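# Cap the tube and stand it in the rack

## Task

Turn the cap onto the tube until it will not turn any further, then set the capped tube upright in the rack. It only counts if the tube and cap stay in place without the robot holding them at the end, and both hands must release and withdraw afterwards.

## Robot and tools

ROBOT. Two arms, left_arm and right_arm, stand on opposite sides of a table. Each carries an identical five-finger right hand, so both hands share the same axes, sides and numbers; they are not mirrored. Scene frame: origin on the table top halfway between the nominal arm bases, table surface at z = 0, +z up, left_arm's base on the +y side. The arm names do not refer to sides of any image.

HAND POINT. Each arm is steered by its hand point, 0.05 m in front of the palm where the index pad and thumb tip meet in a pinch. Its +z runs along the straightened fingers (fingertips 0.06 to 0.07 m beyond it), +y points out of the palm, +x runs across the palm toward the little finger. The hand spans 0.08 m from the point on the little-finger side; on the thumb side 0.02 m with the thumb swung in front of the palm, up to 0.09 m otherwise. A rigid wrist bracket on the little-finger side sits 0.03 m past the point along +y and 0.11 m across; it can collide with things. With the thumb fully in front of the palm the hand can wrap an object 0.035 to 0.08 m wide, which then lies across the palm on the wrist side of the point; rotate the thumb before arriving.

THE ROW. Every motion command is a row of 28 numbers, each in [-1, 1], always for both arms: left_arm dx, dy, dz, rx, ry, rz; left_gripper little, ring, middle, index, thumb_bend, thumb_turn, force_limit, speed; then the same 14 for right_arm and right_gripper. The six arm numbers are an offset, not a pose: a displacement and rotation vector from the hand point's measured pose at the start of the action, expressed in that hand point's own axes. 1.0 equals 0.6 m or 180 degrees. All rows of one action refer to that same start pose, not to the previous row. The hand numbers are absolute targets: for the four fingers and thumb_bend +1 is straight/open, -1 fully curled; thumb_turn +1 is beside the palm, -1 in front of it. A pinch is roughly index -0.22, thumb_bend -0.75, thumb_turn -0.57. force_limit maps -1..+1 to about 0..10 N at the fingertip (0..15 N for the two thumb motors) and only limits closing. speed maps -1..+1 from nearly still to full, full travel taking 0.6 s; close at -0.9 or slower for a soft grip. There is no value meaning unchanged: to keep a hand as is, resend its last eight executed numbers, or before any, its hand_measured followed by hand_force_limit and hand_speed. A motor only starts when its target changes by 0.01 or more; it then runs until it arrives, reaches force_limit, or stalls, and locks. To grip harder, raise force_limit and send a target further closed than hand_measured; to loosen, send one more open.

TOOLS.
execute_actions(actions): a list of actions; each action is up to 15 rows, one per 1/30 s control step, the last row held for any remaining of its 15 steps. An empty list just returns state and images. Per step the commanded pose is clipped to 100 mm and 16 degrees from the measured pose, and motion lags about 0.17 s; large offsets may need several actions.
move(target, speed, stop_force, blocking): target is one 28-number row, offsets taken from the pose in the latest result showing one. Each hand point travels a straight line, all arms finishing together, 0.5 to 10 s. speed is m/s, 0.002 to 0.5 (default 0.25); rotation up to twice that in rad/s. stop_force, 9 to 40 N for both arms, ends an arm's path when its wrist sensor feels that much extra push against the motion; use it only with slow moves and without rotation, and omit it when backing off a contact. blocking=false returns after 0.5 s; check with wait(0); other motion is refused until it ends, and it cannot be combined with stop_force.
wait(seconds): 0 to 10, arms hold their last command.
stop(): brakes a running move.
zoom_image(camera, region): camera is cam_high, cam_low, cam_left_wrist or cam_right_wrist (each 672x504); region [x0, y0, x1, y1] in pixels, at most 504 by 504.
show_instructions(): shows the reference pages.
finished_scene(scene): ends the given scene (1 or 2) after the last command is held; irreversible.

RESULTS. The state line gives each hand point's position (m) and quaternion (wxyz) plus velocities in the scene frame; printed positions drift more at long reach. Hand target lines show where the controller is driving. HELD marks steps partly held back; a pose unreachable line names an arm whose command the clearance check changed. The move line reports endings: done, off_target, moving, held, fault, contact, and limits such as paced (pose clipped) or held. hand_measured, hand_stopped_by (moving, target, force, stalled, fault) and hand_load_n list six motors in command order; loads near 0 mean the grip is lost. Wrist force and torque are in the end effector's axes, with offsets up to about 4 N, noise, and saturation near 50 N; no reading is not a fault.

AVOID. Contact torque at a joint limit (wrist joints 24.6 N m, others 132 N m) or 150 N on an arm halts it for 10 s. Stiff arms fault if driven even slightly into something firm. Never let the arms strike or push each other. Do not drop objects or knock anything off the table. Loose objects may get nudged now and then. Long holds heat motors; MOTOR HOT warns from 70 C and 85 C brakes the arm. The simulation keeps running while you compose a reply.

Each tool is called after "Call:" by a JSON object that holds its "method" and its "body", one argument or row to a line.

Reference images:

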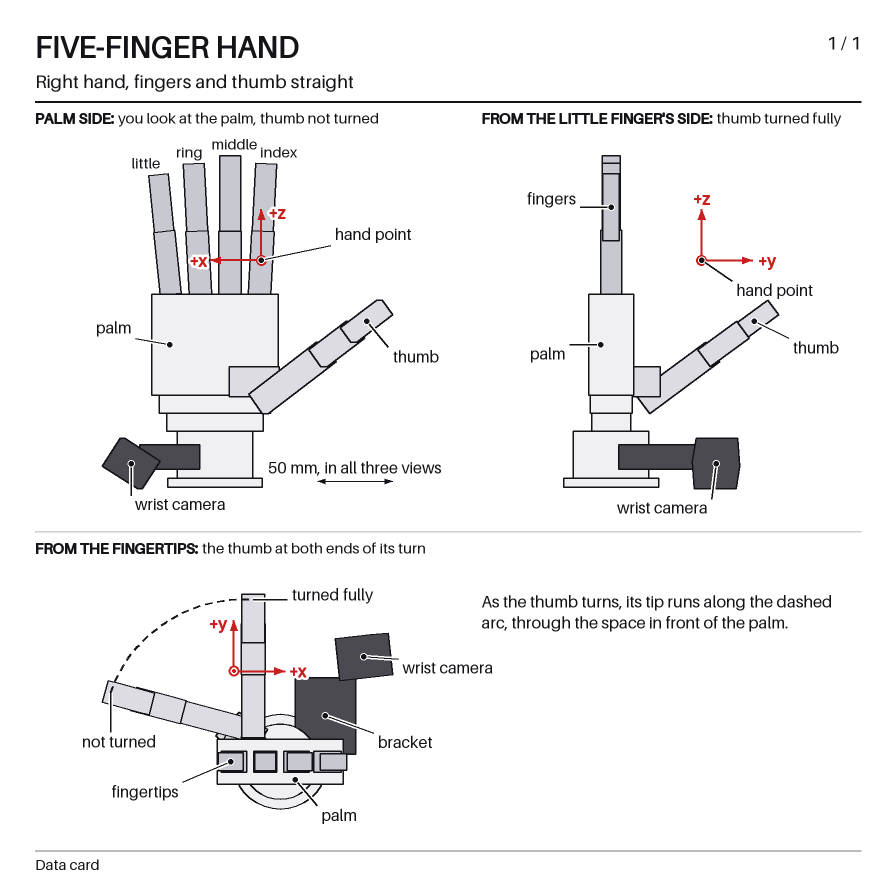

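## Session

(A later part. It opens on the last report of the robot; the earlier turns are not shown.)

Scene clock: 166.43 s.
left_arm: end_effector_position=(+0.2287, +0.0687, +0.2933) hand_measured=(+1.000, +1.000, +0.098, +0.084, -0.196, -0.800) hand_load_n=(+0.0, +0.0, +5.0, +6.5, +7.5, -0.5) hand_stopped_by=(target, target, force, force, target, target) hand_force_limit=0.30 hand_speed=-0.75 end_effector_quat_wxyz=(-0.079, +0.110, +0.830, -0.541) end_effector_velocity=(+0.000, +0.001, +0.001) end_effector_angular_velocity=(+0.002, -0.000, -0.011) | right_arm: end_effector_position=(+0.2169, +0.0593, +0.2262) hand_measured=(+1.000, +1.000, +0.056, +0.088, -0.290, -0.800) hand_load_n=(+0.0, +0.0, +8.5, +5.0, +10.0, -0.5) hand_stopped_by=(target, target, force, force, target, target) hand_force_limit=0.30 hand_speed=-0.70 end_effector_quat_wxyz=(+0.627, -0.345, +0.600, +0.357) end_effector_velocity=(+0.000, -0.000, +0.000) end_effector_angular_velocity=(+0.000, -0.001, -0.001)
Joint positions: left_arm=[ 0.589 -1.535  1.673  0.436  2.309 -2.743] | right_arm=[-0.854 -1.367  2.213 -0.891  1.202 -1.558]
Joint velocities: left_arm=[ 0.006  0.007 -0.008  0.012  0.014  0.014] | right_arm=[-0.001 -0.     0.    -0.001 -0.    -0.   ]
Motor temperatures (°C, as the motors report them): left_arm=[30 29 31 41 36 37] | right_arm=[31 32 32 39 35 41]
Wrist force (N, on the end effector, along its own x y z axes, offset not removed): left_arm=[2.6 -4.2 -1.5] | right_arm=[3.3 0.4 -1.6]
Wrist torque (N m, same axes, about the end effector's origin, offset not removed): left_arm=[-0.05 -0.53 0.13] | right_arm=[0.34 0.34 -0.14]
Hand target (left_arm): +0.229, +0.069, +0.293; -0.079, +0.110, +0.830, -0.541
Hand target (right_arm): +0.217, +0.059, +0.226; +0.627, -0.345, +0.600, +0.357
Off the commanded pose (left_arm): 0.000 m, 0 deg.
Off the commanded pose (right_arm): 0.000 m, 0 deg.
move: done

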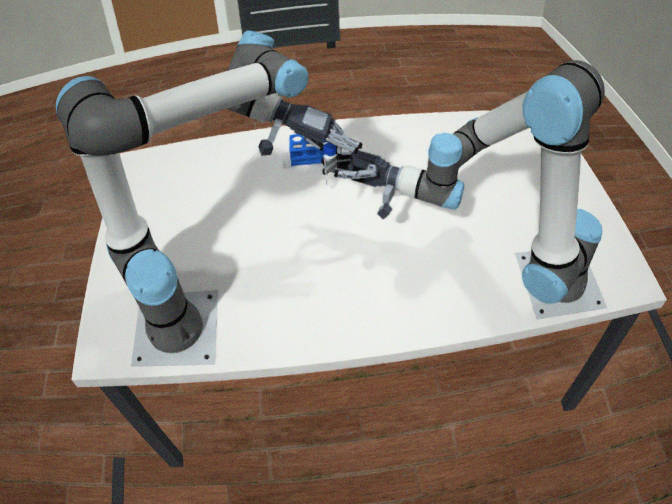

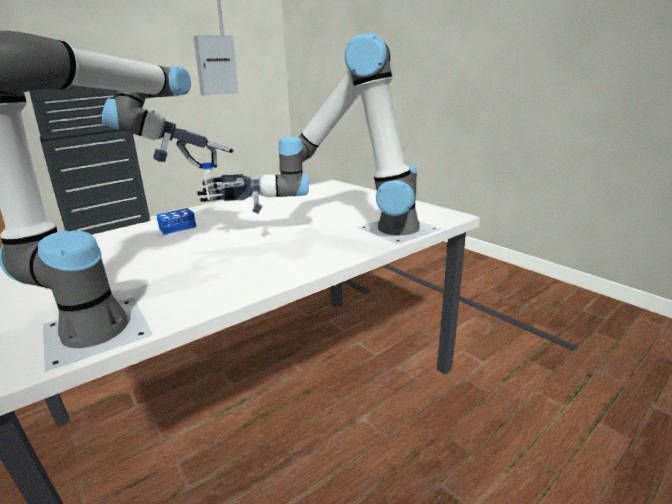

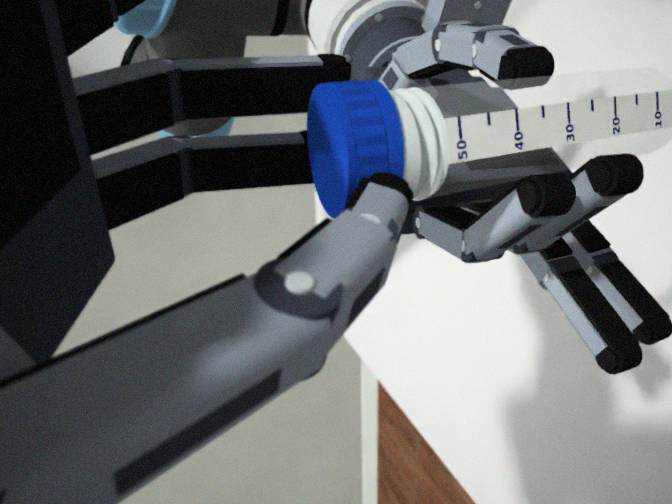

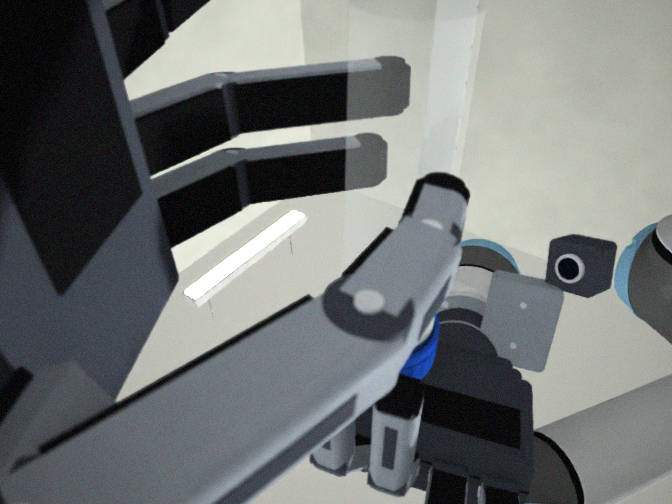

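Call:
{"method": "move", "body": {
  "target": [0,-0.0036,0.0082,-0.002,0.1525,0.0667,1,1,-0.4,-0.4,-0.2,-0.8,0.3,-0.75, -0.001,0,0,0,0,0,1,1,-0.4,-0.4,-0.3,-0.8,0.3,-0.7],
  "speed": 0.1
}}

Call:
{"method": "move", "body": {
  "target": [0,0,0,0,0,0,1,1,0.35,0.35,0.05,-0.8,0.3,-0.3, 0,0,0,0,0,0,1,1,-0.4,-0.4,-0.3,-0.8,0.3,-0.7]
}}

Call:
{"method": "move", "body": {
  "target": [0.0217,0.0047,-0.0107,0.005,-0.4575,-0.2,1,1,0.35,0.35,0.05,-0.8,0.3,-0.3, 0,0,0,0,0,0,1,1,-0.4,-0.4,-0.3,-0.8,0.3,-0.7],
  "speed": 0.2
}}

Call:
{"method": "move", "body": {
  "target": [0,0,0,0,0,0,1,1,-0.4,-0.4,-0.2,-0.8,0.3,-0.7, 0,0,0,0,0,0,1,1,-0.4,-0.4,-0.3,-0.8,0.3,-0.7]
}}

Scene clock: 179.20 s.
left_arm: end_effector_position=(+0.2271, +0.0634, +0.2935) hand_measured=(+1.000, +1.000, +0.098, +0.084, -0.196, -0.800) hand_load_n=(+0.0, +0.0, +5.0, +6.5, +7.0, +0.0) hand_stopped_by=(target, target, force, force, target, target) hand_force_limit=0.30 hand_speed=-0.75 end_effector_quat_wxyz=(-0.216, +0.320, +0.774, -0.502) end_effector_velocity=(+0.000, -0.000, -0.000) end_effector_angular_velocity=(+0.001, -0.001, -0.016) | right_arm: end_effector_position=(+0.2169, +0.0593, +0.2268) hand_measured=(+1.000, +1.000, +0.056, +0.088, -0.290, -0.800) hand_load_n=(+0.0, +0.0, +8.5, +4.0, +11.0, -2.0) hand_stopped_by=(target, target, force, force, target, target) hand_force_limit=0.30 hand_speed=-0.70 end_effector_quat_wxyz=(+0.627, -0.345, +0.600, +0.357) end_effector_velocity=(-0.000, +0.000, -0.000) end_effector_angular_velocity=(-0.000, -0.000, +0.001)
Joint positions: left_arm=[ 0.72  -1.148  1.353  1.158  2.719 -1.811] | right_arm=[-0.854 -1.368  2.213 -0.889  1.202 -1.558]
Joint velocities: left_arm=[ 0.001  0.012 -0.008  0.034  0.002  0.042] | right_arm=[ 0.  0.  0.  0. -0. -0.]
Motor temperatures (°C, as the motors report them): left_arm=[30 29 31 41 36 37] | right_arm=[31 32 32 39 35 41]
Wrist force (N, on the end effector, along its own x y z axes, offset not removed): left_arm=[2.2 -4.8 -3.5] | right_arm=[5.1 2.7 0.3]
Wrist torque (N m, same axes, about the end effector's origin, offset not removed): left_arm=[-0.03 -0.61 0.23] | right_arm=[0.33 0.25 -0.09]
Hand target (left_arm): +0.227, +0.063, +0.293; -0.217, +0.321, +0.773, -0.502
Hand target (right_arm): +0.217, +0.059, +0.227; +0.627, -0.345, +0.600, +0.357
Off the commanded pose (left_arm): 0.000 m, 0 deg.
Off the commanded pose (right_arm): 0.000 m, 0 deg.
move: done

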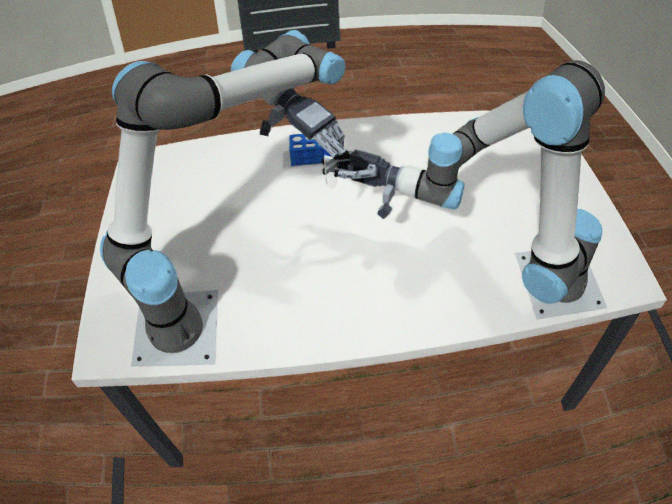

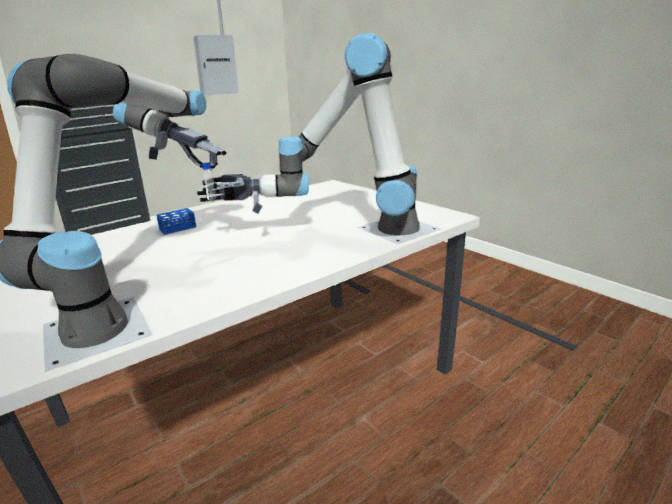

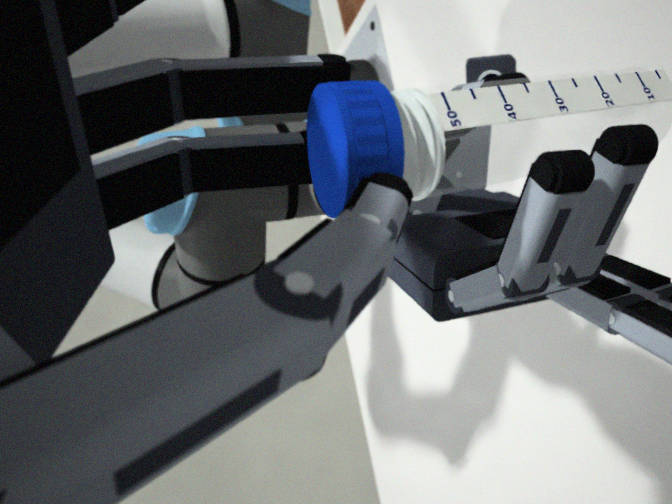

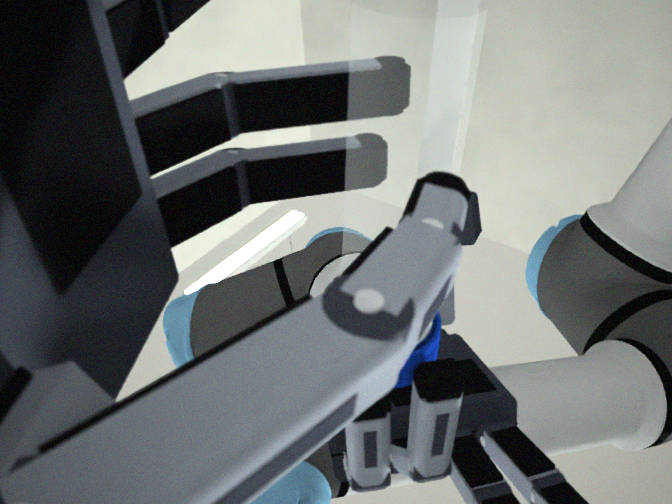

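Scene clock: 179.83 s.
left_arm: end_effector_position=(+0.2272, +0.0634, +0.2935) hand_measured=(+1.000, +1.000, +0.350, +0.350, +0.050, -0.800) hand_load_n=(+0.0, +0.0, +0.0, +0.0, +0.0, +0.0) hand_stopped_by=(target, target, target, target, target, target) hand_force_limit=0.30 hand_speed=-0.30 end_effector_quat_wxyz=(-0.216, +0.320, +0.774, -0.502) end_effector_velocity=(+0.000, +0.001, +0.000) end_effector_angular_velocity=(+0.001, +0.001, +0.001) | right_arm: end_effector_position=(+0.2169, +0.0593, +0.2268) hand_measured=(+1.000, +1.000, +0.056, +0.088, -0.290, -0.800) hand_load_n=(+0.0, +0.0, +8.5, +5.0, +10.0, +0.0) hand_stopped_by=(target, target, force, force, target, target) hand_force_limit=0.30 hand_speed=-0.70 end_effector_quat_wxyz=(+0.627, -0.345, +0.600, +0.357) end_effector_velocity=(+0.000, -0.000, -0.000) end_effector_angular_velocity=(-0.000, +0.001, +0.000)
Joint positions: left_arm=[ 0.72  -1.148  1.353  1.158  2.719 -1.811] | right_arm=[-0.854 -1.368  2.213 -0.889  1.202 -1.558]
Joint velocities: left_arm=[ 0.001 -0.    -0.     0.002  0.    -0.   ] | right_arm=[-0.     0.    -0.     0.001 -0.     0.001]
Motor temperatures (°C, as the motors report them): left_arm=[30 29 31 41 36 37] | right_arm=[31 32 32 39 35 41]
Wrist force (N, on the end effector, along its own x y z axes, offset not removed): left_arm=[3.4 1.6 0.7] | right_arm=[0.3 1.0 -1.0]
Wrist torque (N m, same axes, about the end effector's origin, offset not removed): left_arm=[0.20 -0.66 0.35] | right_arm=[0.27 0.20 0.01]
Hand target (left_arm): +0.227, +0.063, +0.293; -0.216, +0.320, +0.774, -0.502
Hand target (right_arm): +0.217, +0.059, +0.227; +0.627, -0.345, +0.600, +0.357
Off the commanded pose (left_arm): 0.000 m, 0 deg.
Off the commanded pose (right_arm): 0.000 m, 0 deg.
move: done

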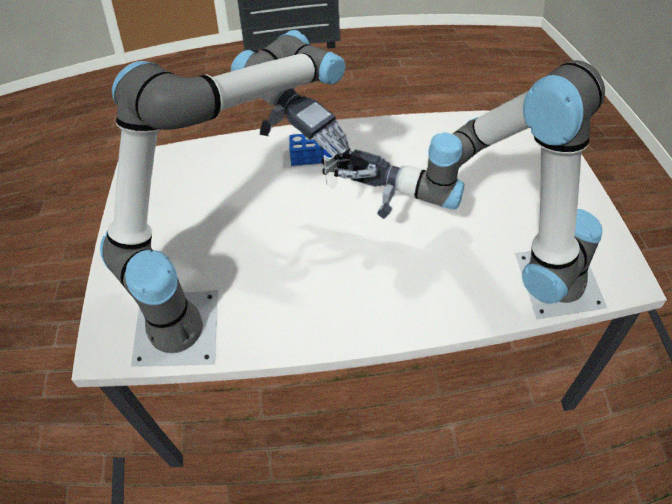

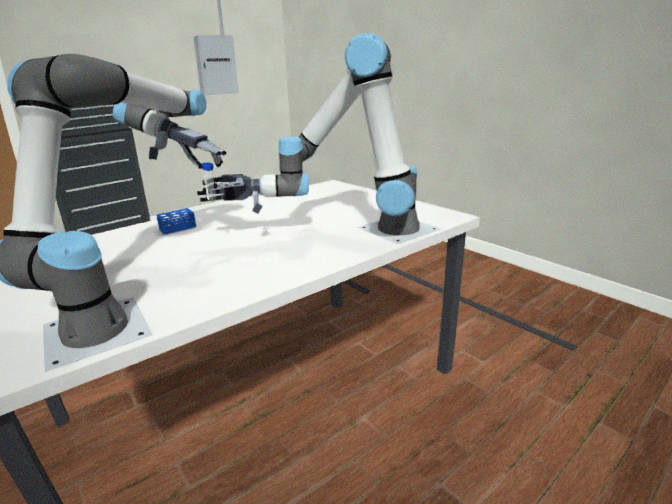

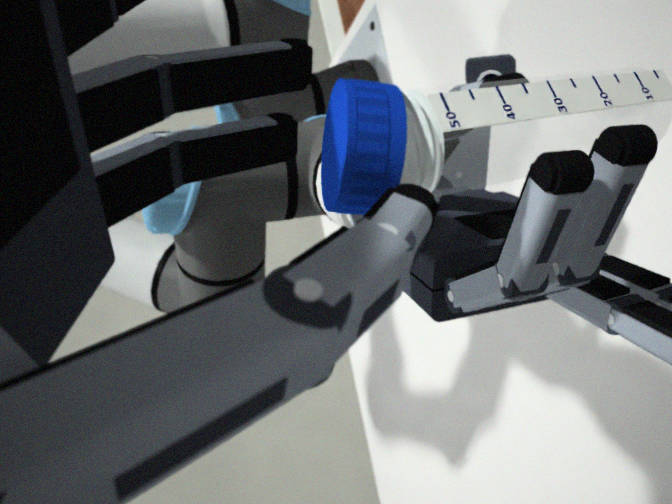

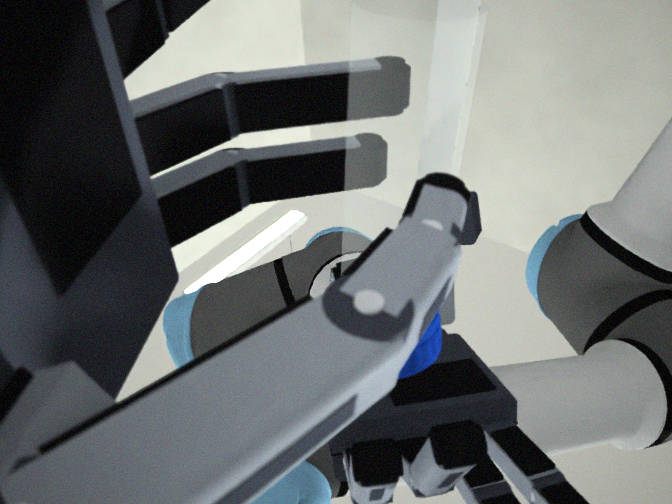

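Scene clock: 184.27 s.
left_arm: end_effector_position=(+0.2234, +0.0779, +0.2938) hand_measured=(+1.000, +1.000, +0.350, +0.350, +0.050, -0.800) hand_load_n=(+0.0, +0.0, +0.0, +0.0, +0.0, +0.0) hand_stopped_by=(target, target, target, target, target, target) hand_force_limit=0.30 hand_speed=-0.30 end_effector_quat_wxyz=(-0.204, +0.318, -0.774, +0.507) end_effector_velocity=(-0.000, +0.000, -0.000) end_effector_angular_velocity=(+0.003, +0.002, +0.013) | right_arm: end_effector_position=(+0.2169, +0.0593, +0.2268) hand_measured=(+1.000, +1.000, +0.056, +0.088, -0.290, -0.800) hand_load_n=(+0.0, +0.0, +8.5, +5.0, +10.0, +0.0) hand_stopped_by=(target, target, force, force, target, target) hand_force_limit=0.30 hand_speed=-0.70 end_effector_quat_wxyz=(+0.627, -0.345, +0.600, +0.357) end_effector_velocity=(-0.000, +0.000, +0.000) end_effector_angular_velocity=(+0.001, -0.000, +0.001)
Joint positions: left_arm=[-0.077 -1.68   1.817  0.471  0.781 -3.609] | right_arm=[-0.854 -1.368  2.213 -0.889  1.202 -1.558]
Joint velocities: left_arm=[-0.004  0.007 -0.005  0.012 -0.013 -0.016] | right_arm=[ 0.001  0.     0.    -0.001  0.     0.   ]
Motor temperatures (°C, as the motors report them): left_arm=[30 29 31 41 36 37] | right_arm=[31 32 32 39 35 41]
Wrist force (N, on the end effector, along its own x y z axes, offset not removed): left_arm=[2.7 2.6 0.9] | right_arm=[-0.7 0.2 0.6]
Wrist torque (N m, same axes, about the end effector's origin, offset not removed): left_arm=[0.38 -0.57 0.28] | right_arm=[0.05 0.16 -0.10]
Hand target (left_arm): +0.223, +0.078, +0.294; +0.204, -0.319, +0.774, -0.507
Hand target (right_arm): +0.217, +0.059, +0.227; +0.627, -0.345, +0.600, +0.357
Off the commanded pose (left_arm): 0.000 m, 0 deg.
Off the commanded pose (right_arm): 0.000 m, 0 deg.
move: done

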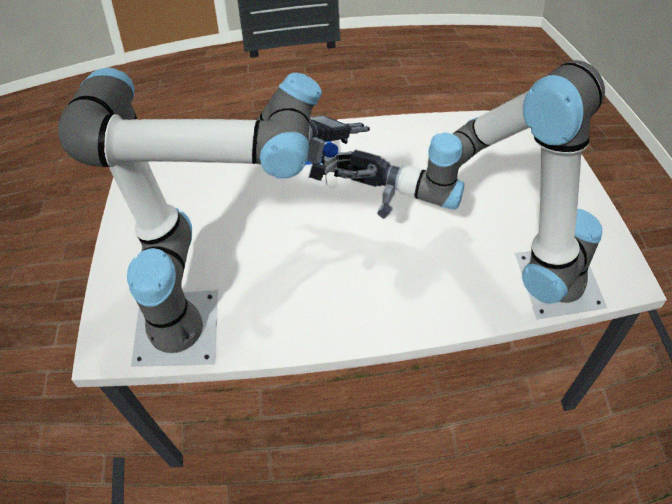

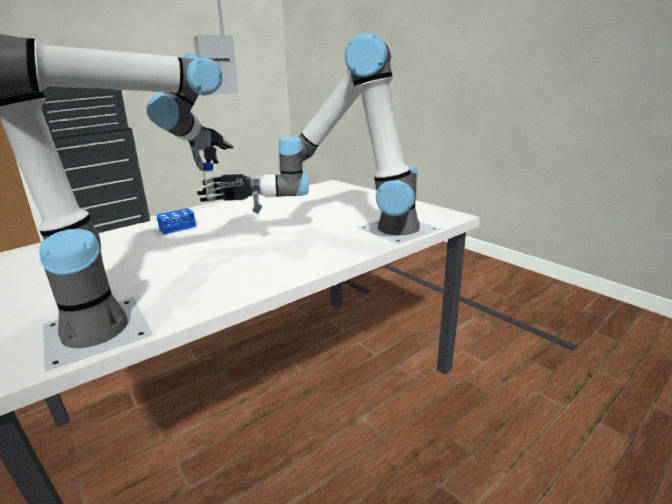

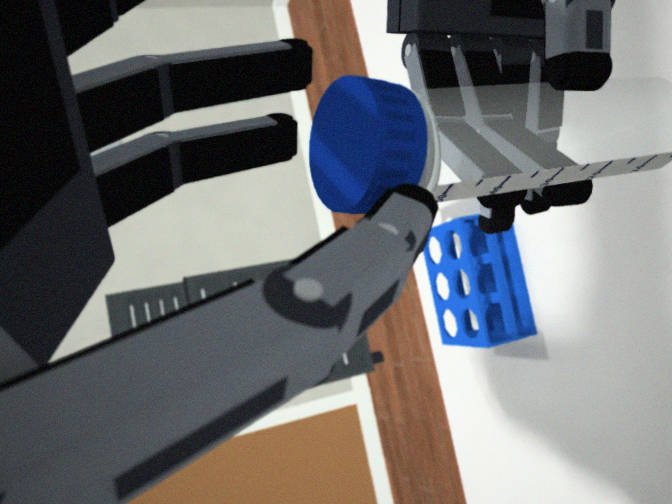

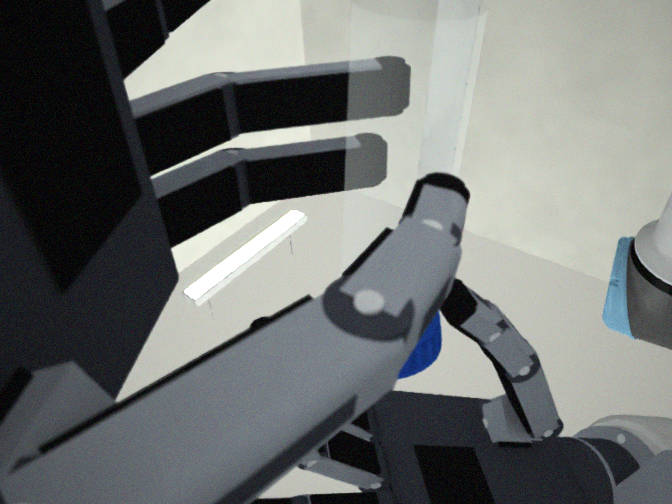

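Scene clock: 185.17 s.
left_arm: end_effector_position=(+0.2233, +0.0779, +0.2938) hand_measured=(+1.000, +1.000, +0.072, +0.038, -0.122, -0.800) hand_load_n=(+0.0, +0.0, +6.0, +8.5, +11.0, +0.5) hand_stopped_by=(target, target, force, force, force, target) hand_force_limit=0.30 hand_speed=-0.70 end_effector_quat_wxyz=(-0.204, +0.318, -0.774, +0.507) end_effector_velocity=(-0.000, +0.000, +0.000) end_effector_angular_velocity=(+0.001, -0.000, -0.000) | right_arm: end_effector_position=(+0.2169, +0.0593, +0.2268) hand_measured=(+1.000, +1.000, +0.056, +0.088, -0.290, -0.800) hand_load_n=(+0.0, +0.0, +9.0, +4.5, +10.0, -0.5) hand_stopped_by=(target, target, force, force, target, target) hand_force_limit=0.30 hand_speed=-0.70 end_effector_quat_wxyz=(+0.627, -0.345, +0.600, +0.357) end_effector_velocity=(-0.000, +0.000, +0.000) end_effector_angular_velocity=(+0.000, -0.001, +0.000)
Joint positions: left_arm=[-0.077 -1.68   1.817  0.471  0.781 -3.609] | right_arm=[-0.854 -1.368  2.213 -0.889  1.202 -1.558]
Joint velocities: left_arm=[-0.    -0.    -0.     0.001  0.     0.   ] | right_arm=[ 0.    -0.     0.    -0.001 -0.    -0.   ]
Motor temperatures (°C, as the motors report them): left_arm=[30 29 31 41 36 37] | right_arm=[31 32 32 39 35 41]
Wrist force (N, on the end effector, along its own x y z axes, offset not removed): left_arm=[2.2 -0.9 -0.2] | right_arm=[2.4 0.0 -0.5]
Wrist torque (N m, same axes, about the end effector's origin, offset not removed): left_arm=[0.08 -0.48 0.19] | right_arm=[-0.02 -0.08 -0.07]
Hand target (left_arm): +0.223, +0.078, +0.294; +0.204, -0.318, +0.774, -0.507
Hand target (right_arm): +0.217, +0.059, +0.227; +0.627, -0.345, +0.600, +0.357
Off the commanded pose (left_arm): 0.000 m, 0 deg.
Off the commanded pose (right_arm): 0.000 m, 0 deg.
move: done

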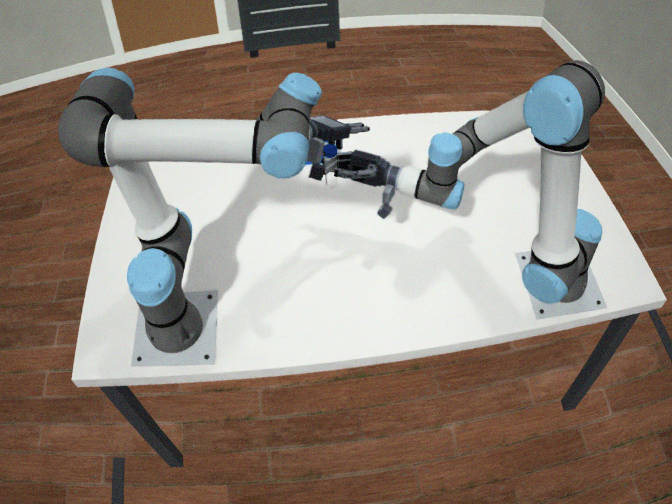

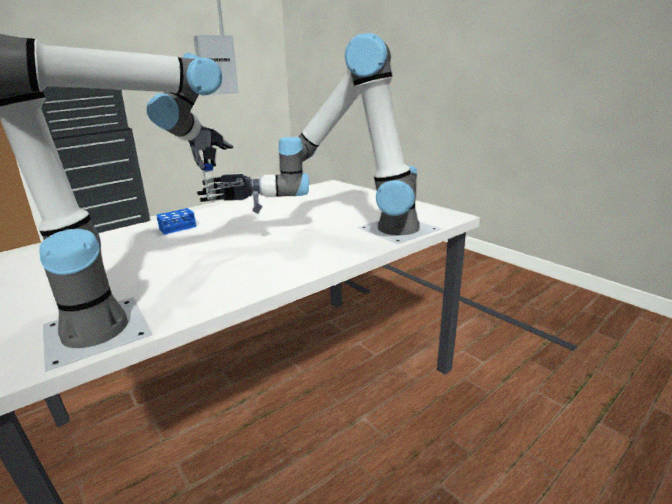

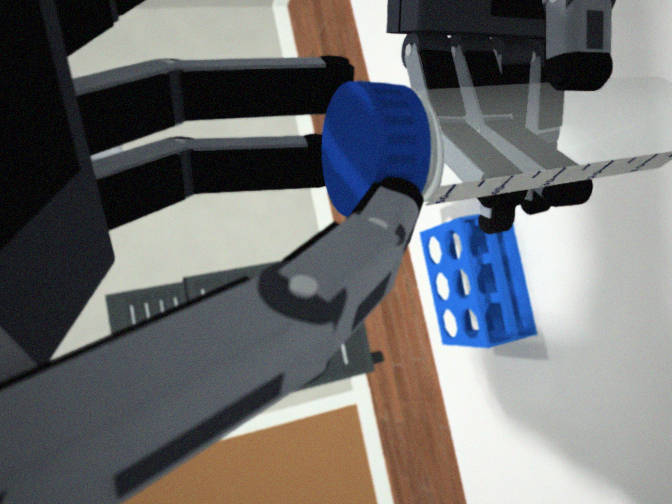

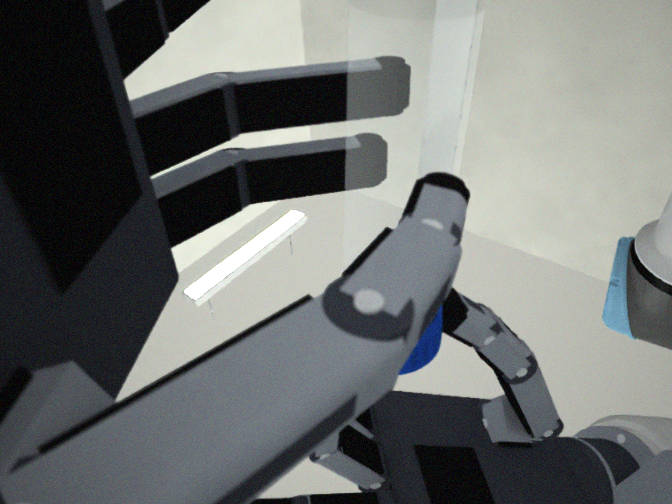

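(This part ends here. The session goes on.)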